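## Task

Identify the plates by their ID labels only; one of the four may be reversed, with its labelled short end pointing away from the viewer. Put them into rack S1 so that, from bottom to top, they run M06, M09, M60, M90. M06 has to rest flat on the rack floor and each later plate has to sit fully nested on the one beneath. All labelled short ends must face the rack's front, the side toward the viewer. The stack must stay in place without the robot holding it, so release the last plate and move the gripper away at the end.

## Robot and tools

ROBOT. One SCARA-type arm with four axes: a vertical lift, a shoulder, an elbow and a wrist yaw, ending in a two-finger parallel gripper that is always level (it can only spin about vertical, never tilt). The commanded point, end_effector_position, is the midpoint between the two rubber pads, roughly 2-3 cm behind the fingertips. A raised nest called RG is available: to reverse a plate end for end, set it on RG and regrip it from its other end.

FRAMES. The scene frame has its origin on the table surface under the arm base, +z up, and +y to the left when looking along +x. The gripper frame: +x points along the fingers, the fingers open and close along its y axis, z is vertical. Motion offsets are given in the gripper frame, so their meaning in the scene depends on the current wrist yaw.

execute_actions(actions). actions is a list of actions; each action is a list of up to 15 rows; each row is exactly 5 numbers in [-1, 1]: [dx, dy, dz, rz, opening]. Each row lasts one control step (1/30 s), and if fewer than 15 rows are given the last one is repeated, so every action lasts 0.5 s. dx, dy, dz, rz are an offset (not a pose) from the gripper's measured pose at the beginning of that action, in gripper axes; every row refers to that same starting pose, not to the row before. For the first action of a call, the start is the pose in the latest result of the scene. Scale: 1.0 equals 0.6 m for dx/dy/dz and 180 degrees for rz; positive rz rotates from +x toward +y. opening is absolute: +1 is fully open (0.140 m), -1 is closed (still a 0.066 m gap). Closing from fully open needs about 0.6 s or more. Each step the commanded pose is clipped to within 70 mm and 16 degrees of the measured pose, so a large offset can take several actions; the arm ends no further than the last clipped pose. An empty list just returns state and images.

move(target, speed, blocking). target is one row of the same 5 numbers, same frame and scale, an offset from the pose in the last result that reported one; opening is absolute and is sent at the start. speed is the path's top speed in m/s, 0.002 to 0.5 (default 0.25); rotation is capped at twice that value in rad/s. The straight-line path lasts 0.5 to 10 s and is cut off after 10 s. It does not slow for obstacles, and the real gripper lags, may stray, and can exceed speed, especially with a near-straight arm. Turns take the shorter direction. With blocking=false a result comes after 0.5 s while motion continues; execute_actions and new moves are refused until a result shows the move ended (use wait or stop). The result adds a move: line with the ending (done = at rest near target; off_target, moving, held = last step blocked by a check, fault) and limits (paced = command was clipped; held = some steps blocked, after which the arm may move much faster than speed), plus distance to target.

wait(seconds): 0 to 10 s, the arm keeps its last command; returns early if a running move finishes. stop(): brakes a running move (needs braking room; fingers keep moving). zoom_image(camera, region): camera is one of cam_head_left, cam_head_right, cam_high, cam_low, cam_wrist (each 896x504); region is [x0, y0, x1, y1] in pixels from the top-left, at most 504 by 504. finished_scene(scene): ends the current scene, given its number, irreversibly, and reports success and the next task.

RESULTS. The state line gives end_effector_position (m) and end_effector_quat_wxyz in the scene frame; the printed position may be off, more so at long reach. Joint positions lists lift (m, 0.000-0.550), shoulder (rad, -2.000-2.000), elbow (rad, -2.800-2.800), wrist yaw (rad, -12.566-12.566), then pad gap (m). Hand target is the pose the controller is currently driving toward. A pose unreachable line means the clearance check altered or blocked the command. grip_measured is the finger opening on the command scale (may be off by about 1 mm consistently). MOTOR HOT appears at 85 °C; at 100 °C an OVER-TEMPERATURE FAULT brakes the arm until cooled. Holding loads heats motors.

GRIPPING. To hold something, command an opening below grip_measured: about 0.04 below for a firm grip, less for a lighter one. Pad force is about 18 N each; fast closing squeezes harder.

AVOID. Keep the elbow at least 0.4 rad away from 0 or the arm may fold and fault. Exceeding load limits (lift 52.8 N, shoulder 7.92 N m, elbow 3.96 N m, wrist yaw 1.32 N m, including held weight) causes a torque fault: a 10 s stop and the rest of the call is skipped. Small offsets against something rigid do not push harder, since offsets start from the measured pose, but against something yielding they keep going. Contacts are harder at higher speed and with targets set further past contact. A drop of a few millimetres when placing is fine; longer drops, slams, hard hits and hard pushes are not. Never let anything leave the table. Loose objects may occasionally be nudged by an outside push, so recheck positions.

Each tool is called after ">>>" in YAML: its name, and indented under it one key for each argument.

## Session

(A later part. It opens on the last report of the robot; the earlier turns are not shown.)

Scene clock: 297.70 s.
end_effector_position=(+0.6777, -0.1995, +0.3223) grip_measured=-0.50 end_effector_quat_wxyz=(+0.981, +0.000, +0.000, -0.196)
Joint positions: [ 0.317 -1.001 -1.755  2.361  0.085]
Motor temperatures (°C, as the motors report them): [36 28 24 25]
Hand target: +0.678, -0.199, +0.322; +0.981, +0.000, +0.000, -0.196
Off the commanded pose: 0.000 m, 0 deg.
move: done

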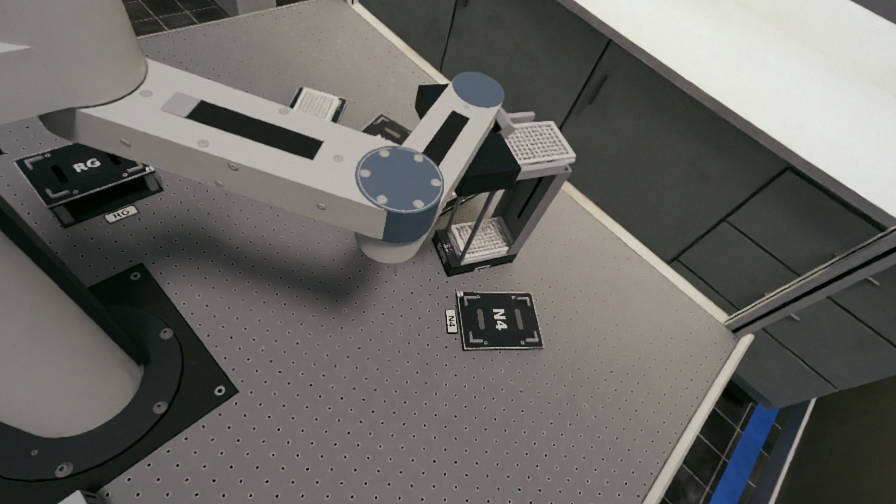

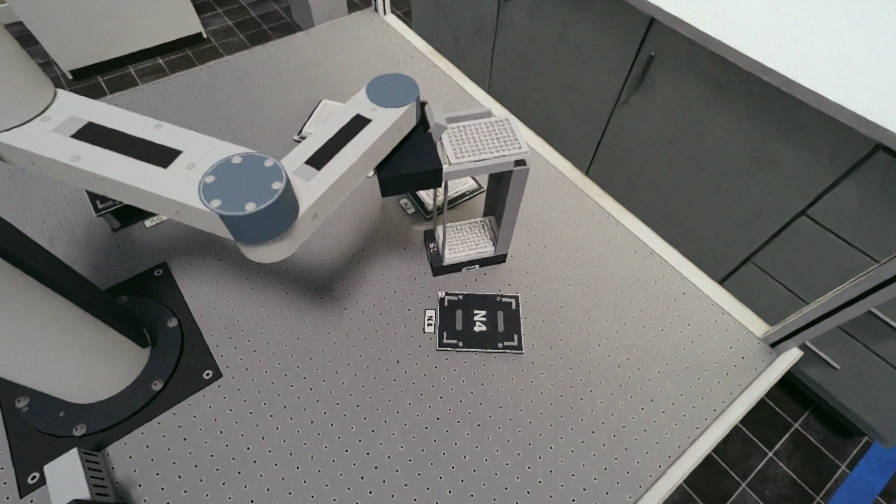

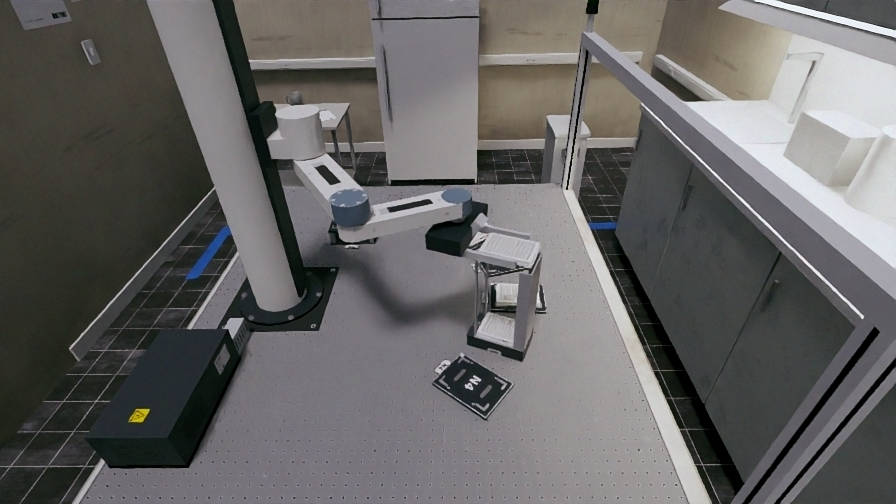

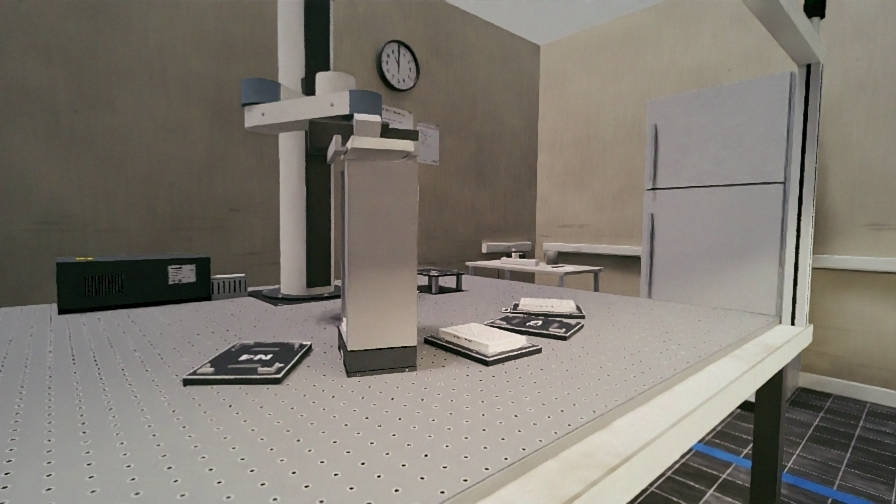

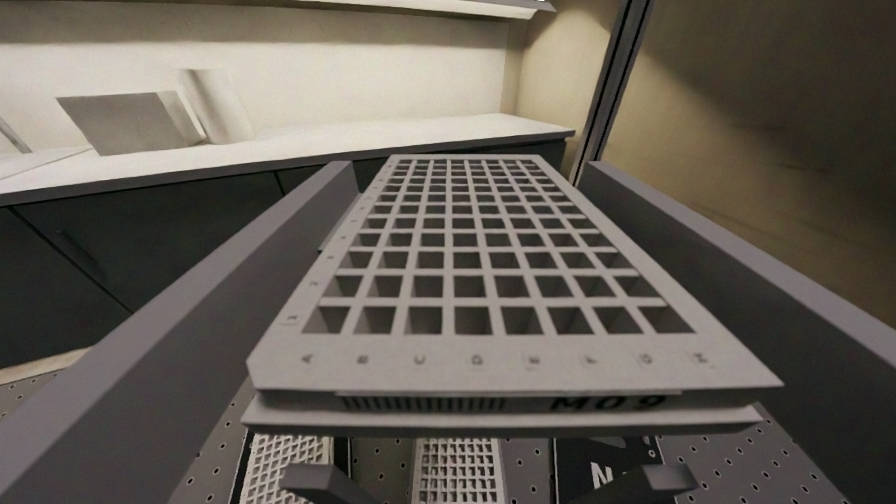

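Correct by (+0.0003,+0.0002) and lower.

>>> move:
  target: [0.0003,0.0005,-0.027,0,-0.56]
  speed: 0.06

>>> move:
  target: [0,0,-0.012,0,-0.56]
  speed: 0.012

Scene clock: 302.33 s.
end_effector_position=(+0.6779, -0.1993, +0.3060) grip_measured=-0.50 end_effector_quat_wxyz=(+0.981, +0.000, +0.000, -0.196)
Joint positions: [ 0.301 -1.    -1.756  2.361  0.085]
Motor temperatures (°C, as the motors report them): [36 28 24 25]
Hand target: +0.678, -0.199, +0.306; +0.981, +0.000, +0.000, -0.196
Off the commanded pose: 0.000 m, 0 deg.
move: done

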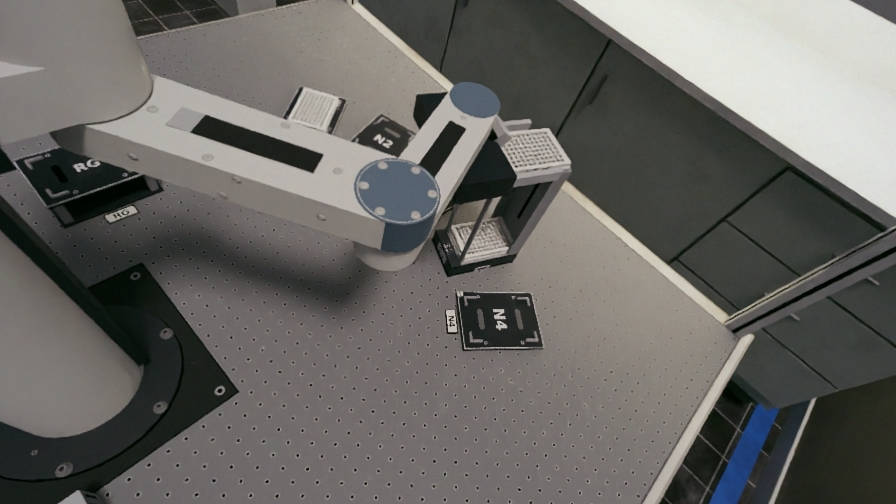

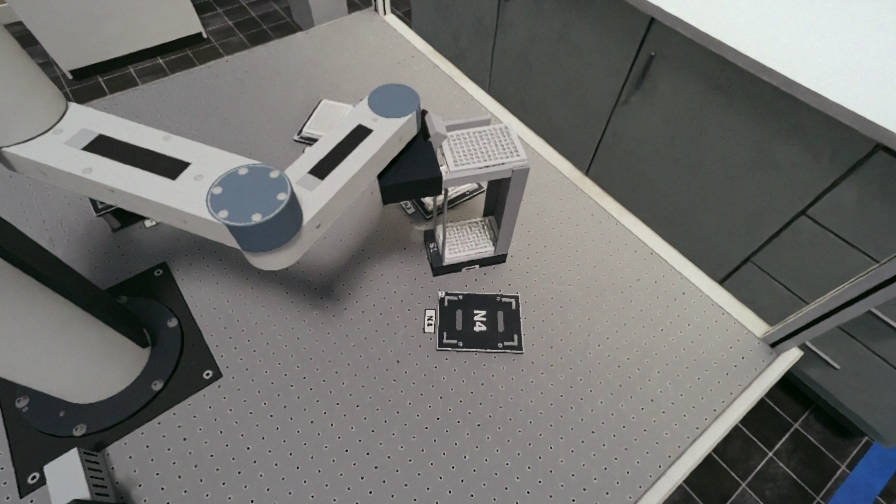

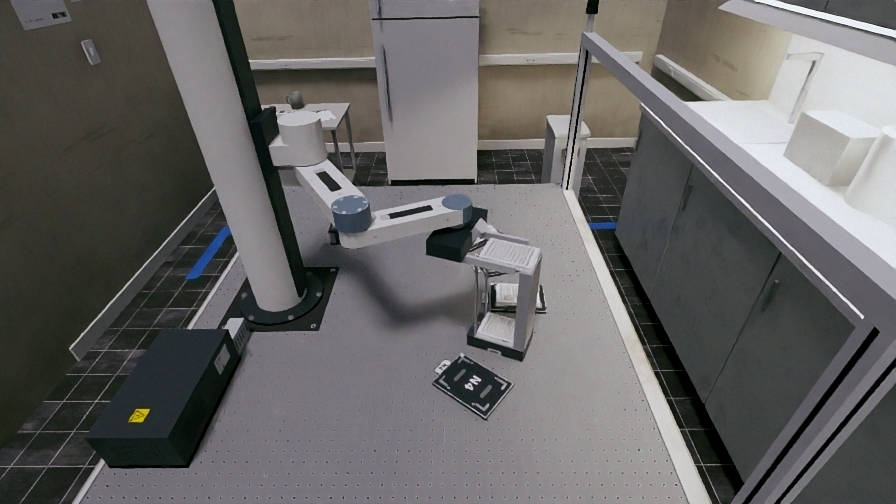

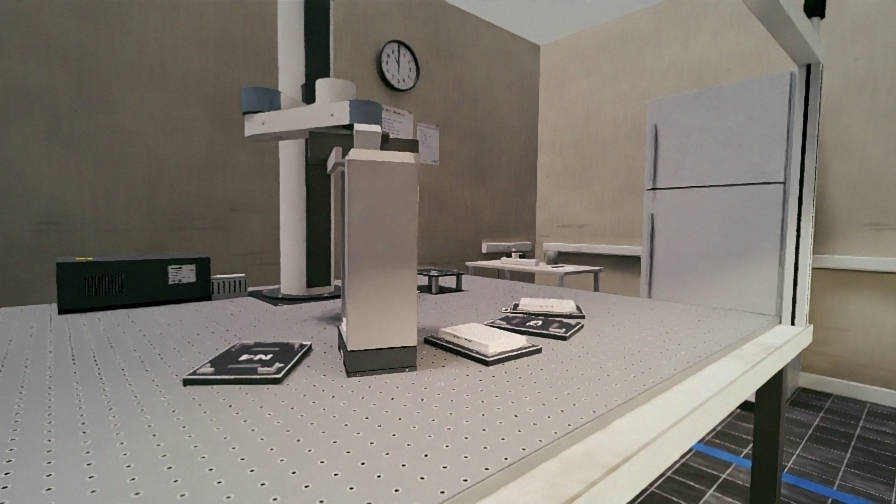

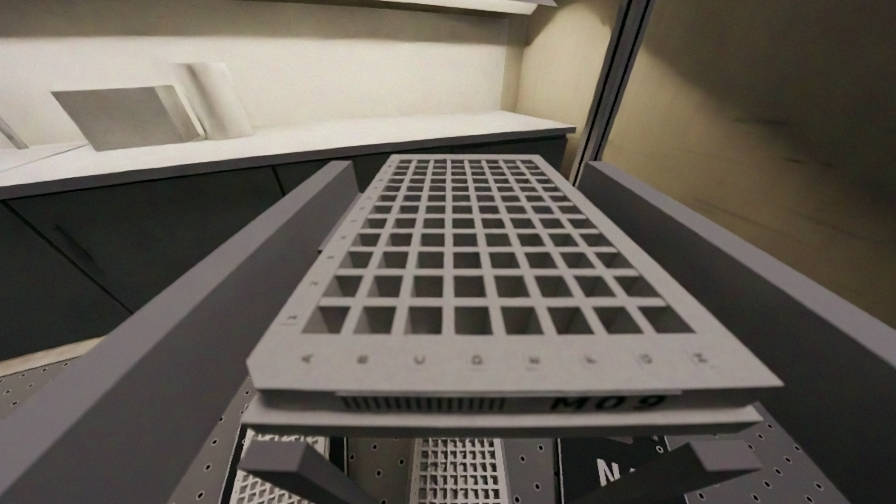

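Scene clock: 303.17 s.
end_effector_position=(+0.6779, -0.1993, +0.2988) grip_measured=-0.50 end_effector_quat_wxyz=(+0.981, +0.000, +0.000, -0.196)
Joint positions: [ 0.294 -1.    -1.756  2.361  0.085]
Motor temperatures (°C, as the motors report them): [36 28 24 25]
Hand target: +0.678, -0.199, +0.299; +0.981, +0.000, +0.000, -0.196
Off the commanded pose: 0.000 m, 0 deg.
move: done

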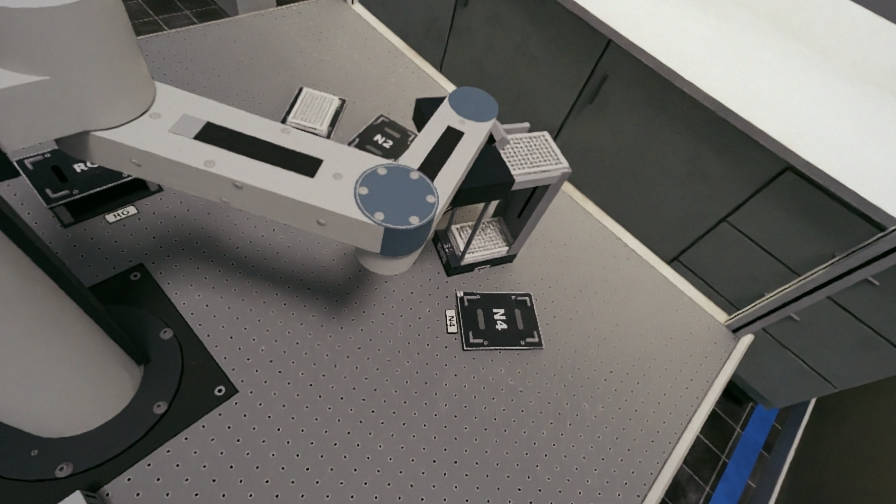

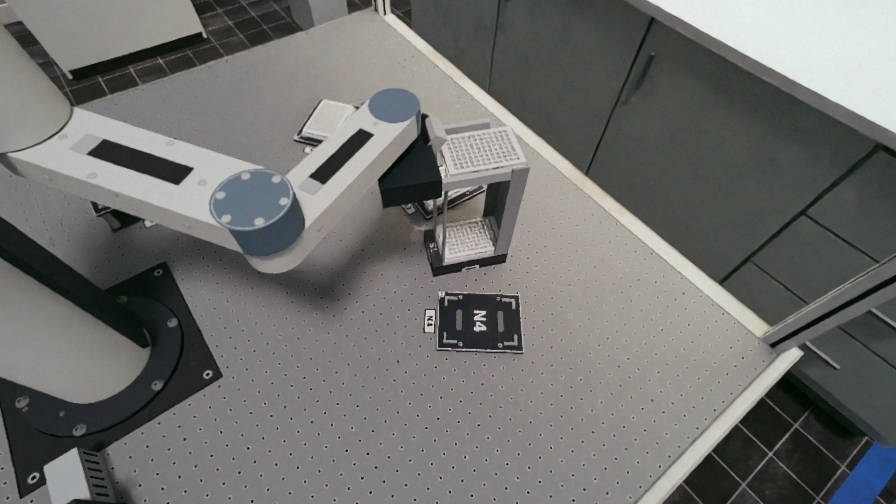

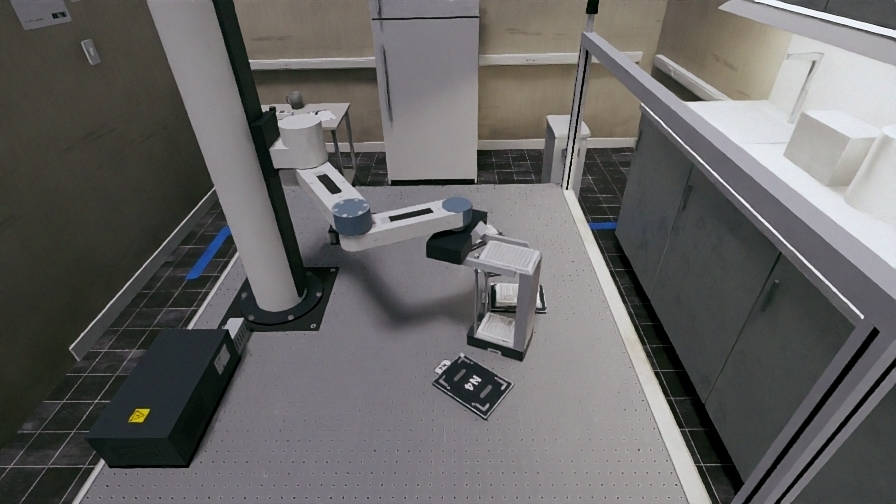

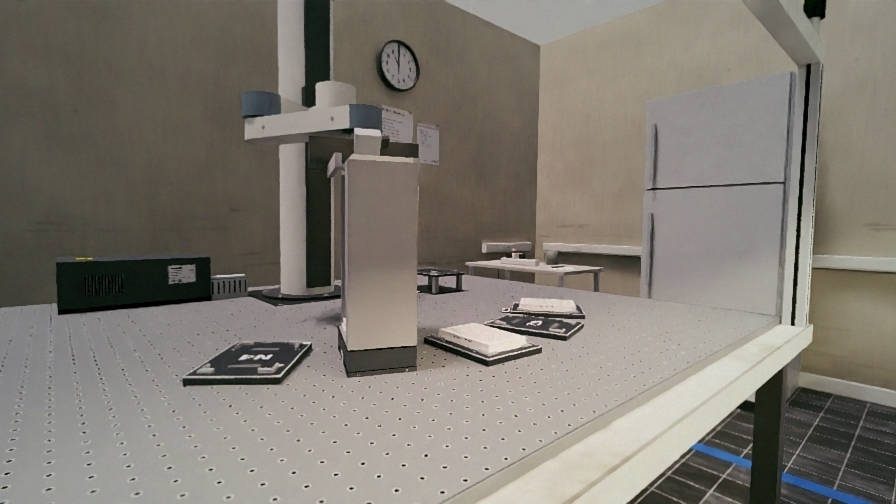

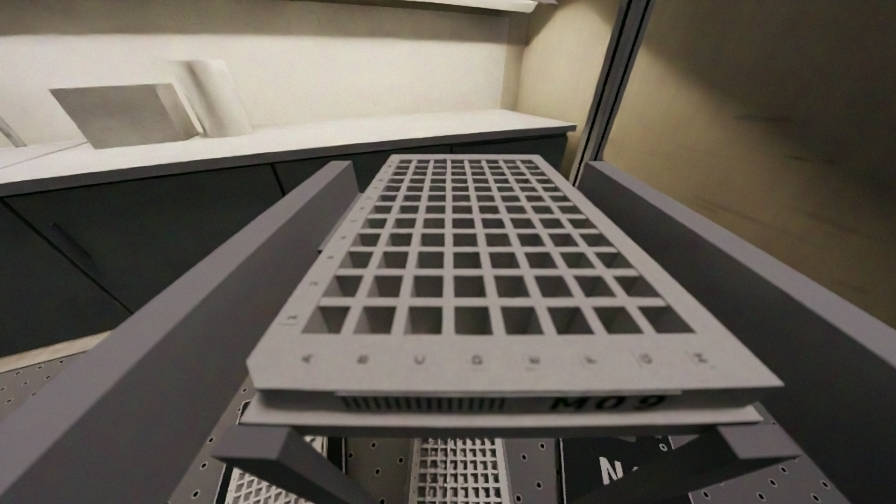

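>>> move:
  target: [0,0,-0.371,0,-0.56]
  speed: 0.22

>>> move:
  target: [0,0,-0.012,0,-0.56]
  speed: 0.01

Scene clock: 309.57 s.
end_effector_position=(+0.6779, -0.1993, +0.0761) grip_measured=-0.50 end_effector_quat_wxyz=(+0.981, +0.000, +0.000, -0.196)
Joint positions: [ 0.071 -1.    -1.756  2.361  0.085]
Motor temperatures (°C, as the motors report them): [36 28 24 25]
Hand target: +0.678, -0.199, +0.076; +0.981, +0.000, +0.000, -0.196
Off the commanded pose: 0.000 m, 0 deg.
move: done

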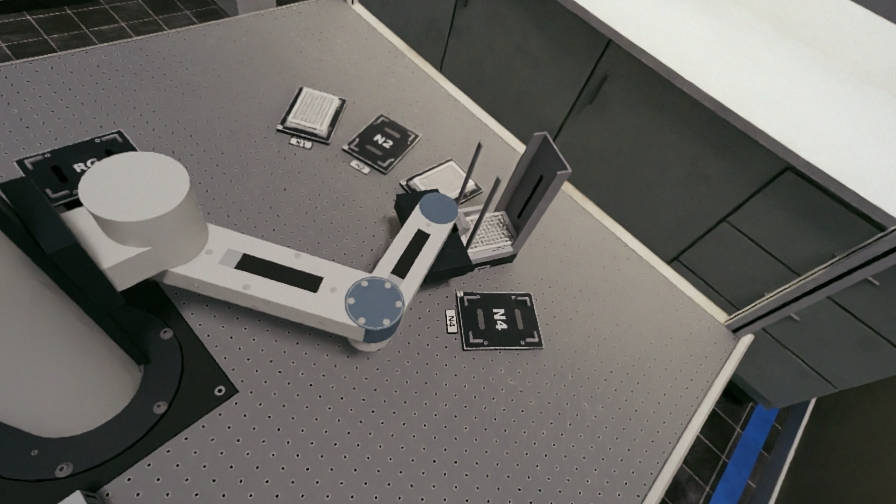

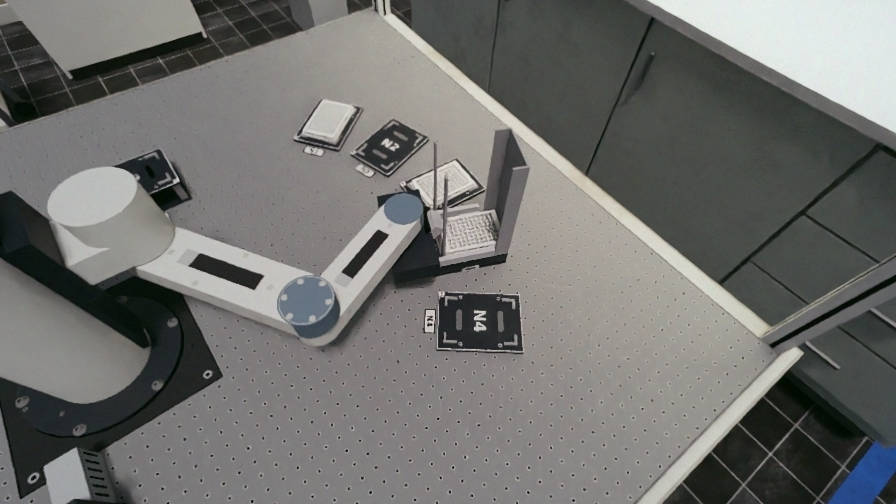

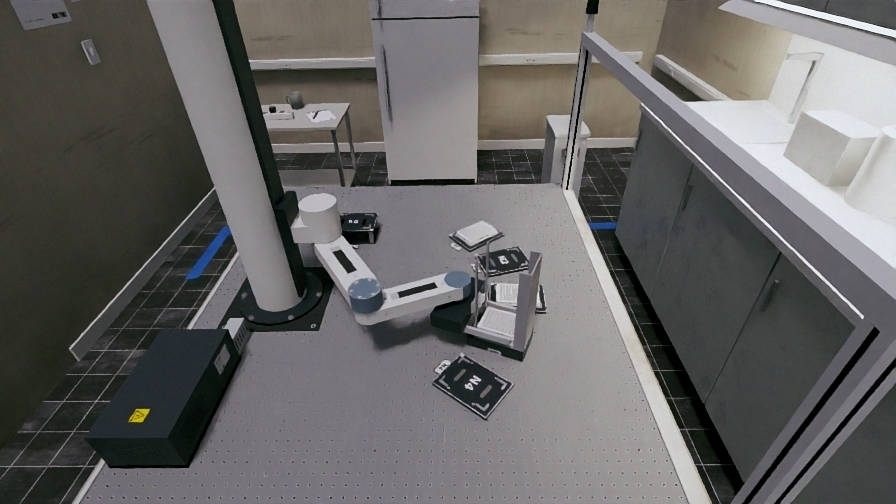

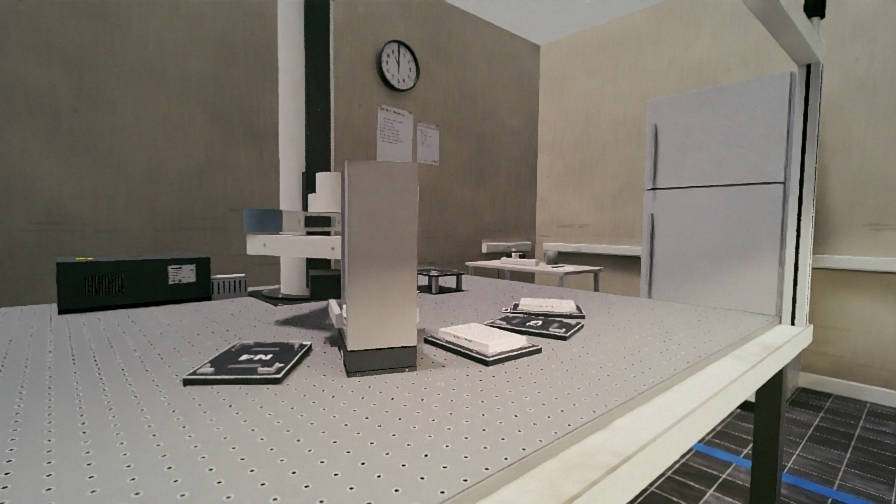

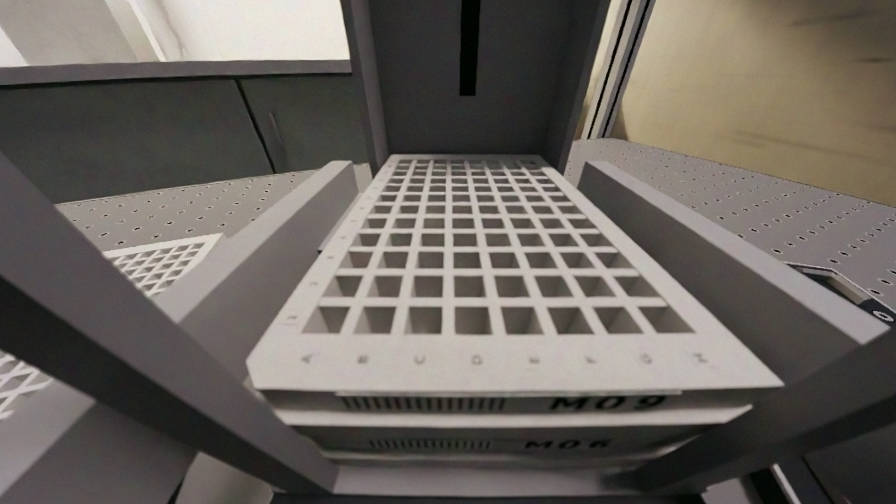

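Scene clock: 310.50 s.
end_effector_position=(+0.6779, -0.1993, +0.0689) grip_measured=-0.50 end_effector_quat_wxyz=(+0.981, +0.000, +0.000, -0.196)
Joint positions: [ 0.064 -1.    -1.756  2.361  0.085]
Motor temperatures (°C, as the motors report them): [36 28 24 25]
Hand target: +0.678, -0.199, +0.069; +0.981, +0.000, +0.000, -0.196
Off the commanded pose: 0.000 m, 0 deg.
move: done

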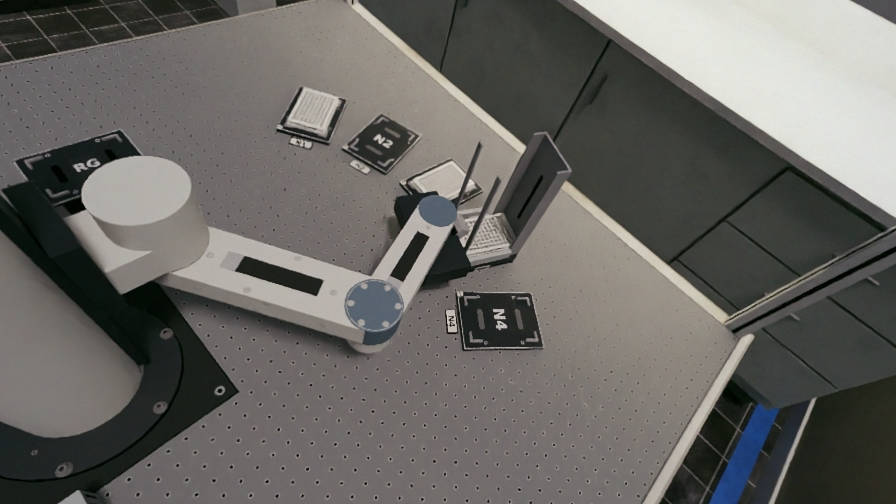

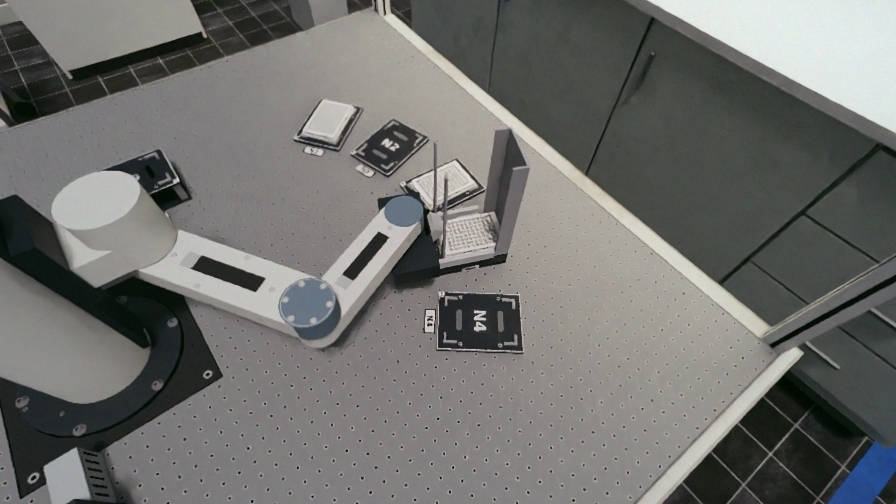

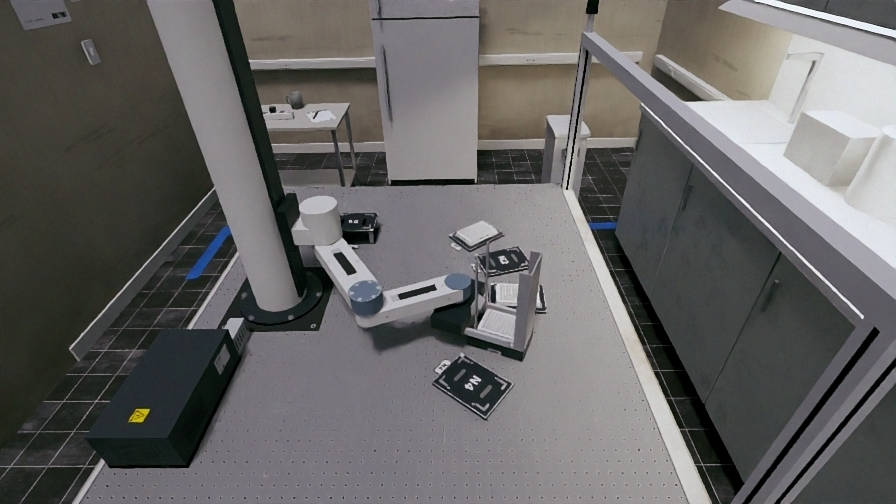

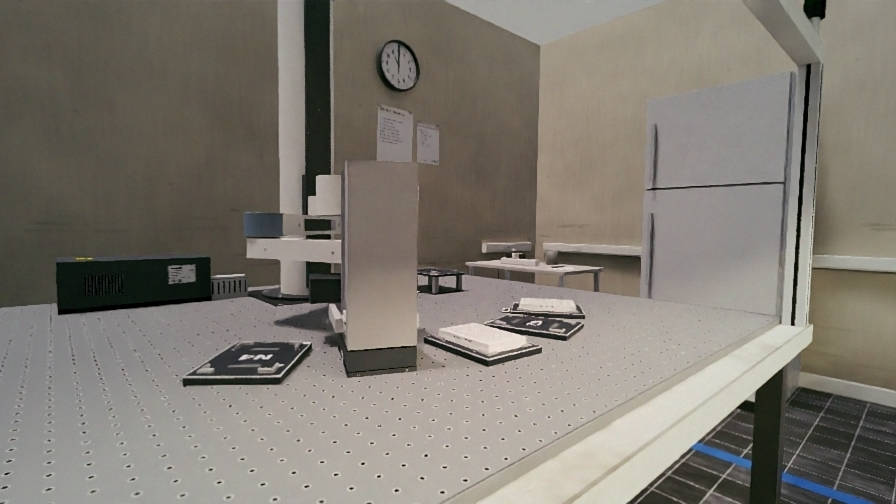

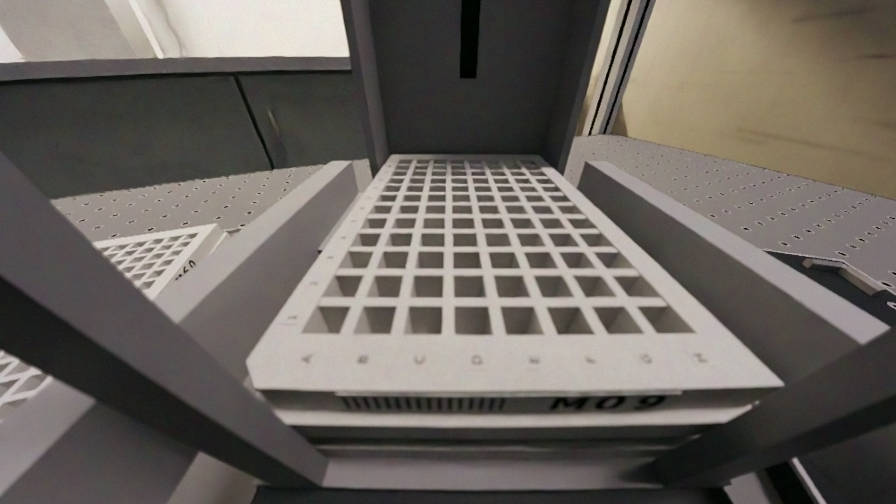

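No contact yet. Lower 1.5 mm more.

>>> move:
  target: [0,0,-0.0025,0,-0.56]
  speed: 0.005

Scene clock: 314.23 s.
end_effector_position=(+0.6779, -0.1993, +0.0679) grip_measured=-0.50 end_effector_quat_wxyz=(+0.980, +0.000, +0.000, -0.197)
Joint positions: [ 0.063 -1.    -1.756  2.361  0.084]
Motor temperatures (°C, as the motors report them): [36 28 24 25]
Hand target: +0.678, -0.199, +0.067; +0.981, +0.000, +0.000, -0.196
Off the commanded pose: 0.001 m, 0 deg.
move: done

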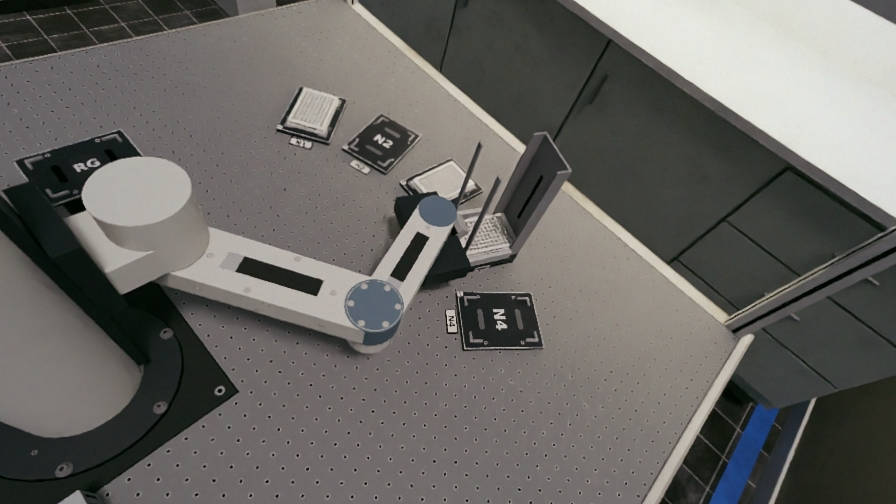

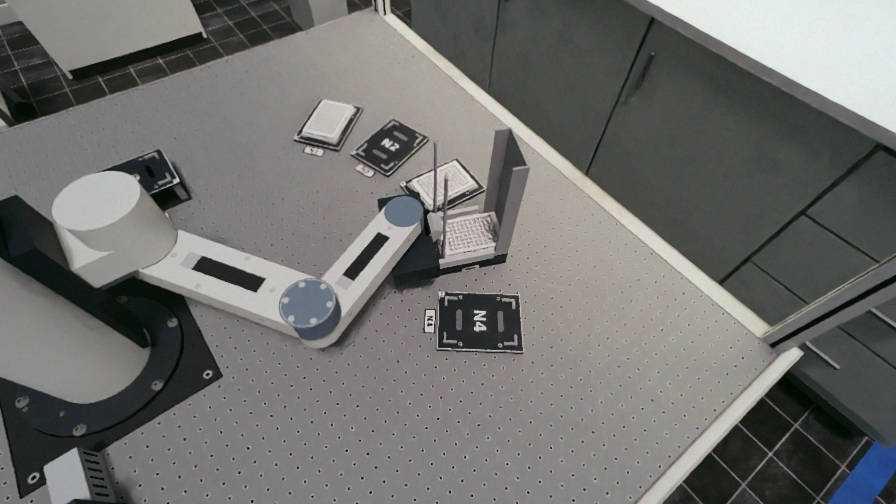

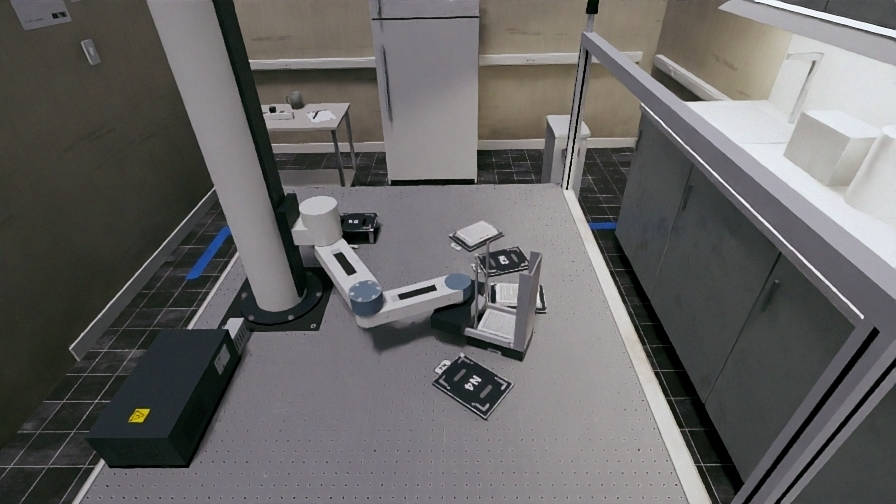

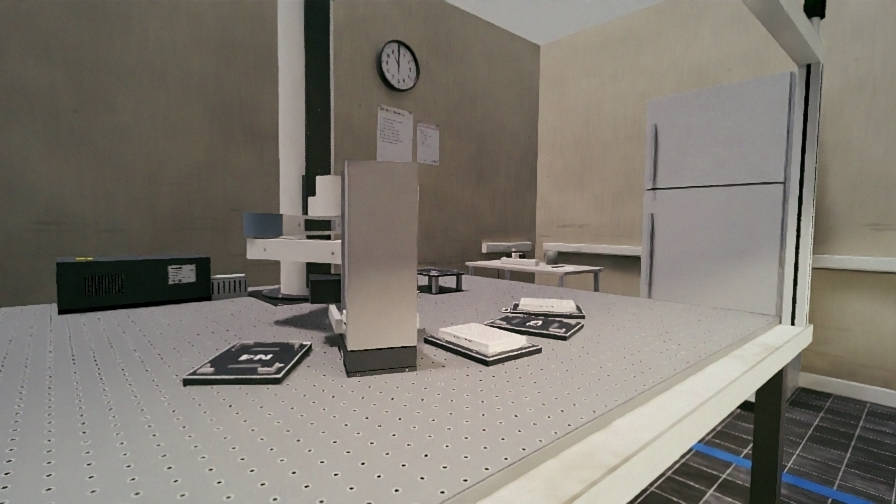

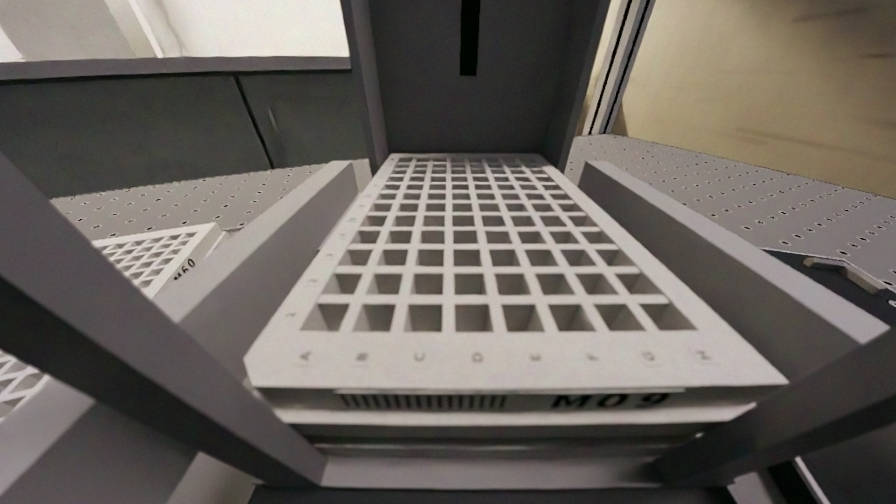

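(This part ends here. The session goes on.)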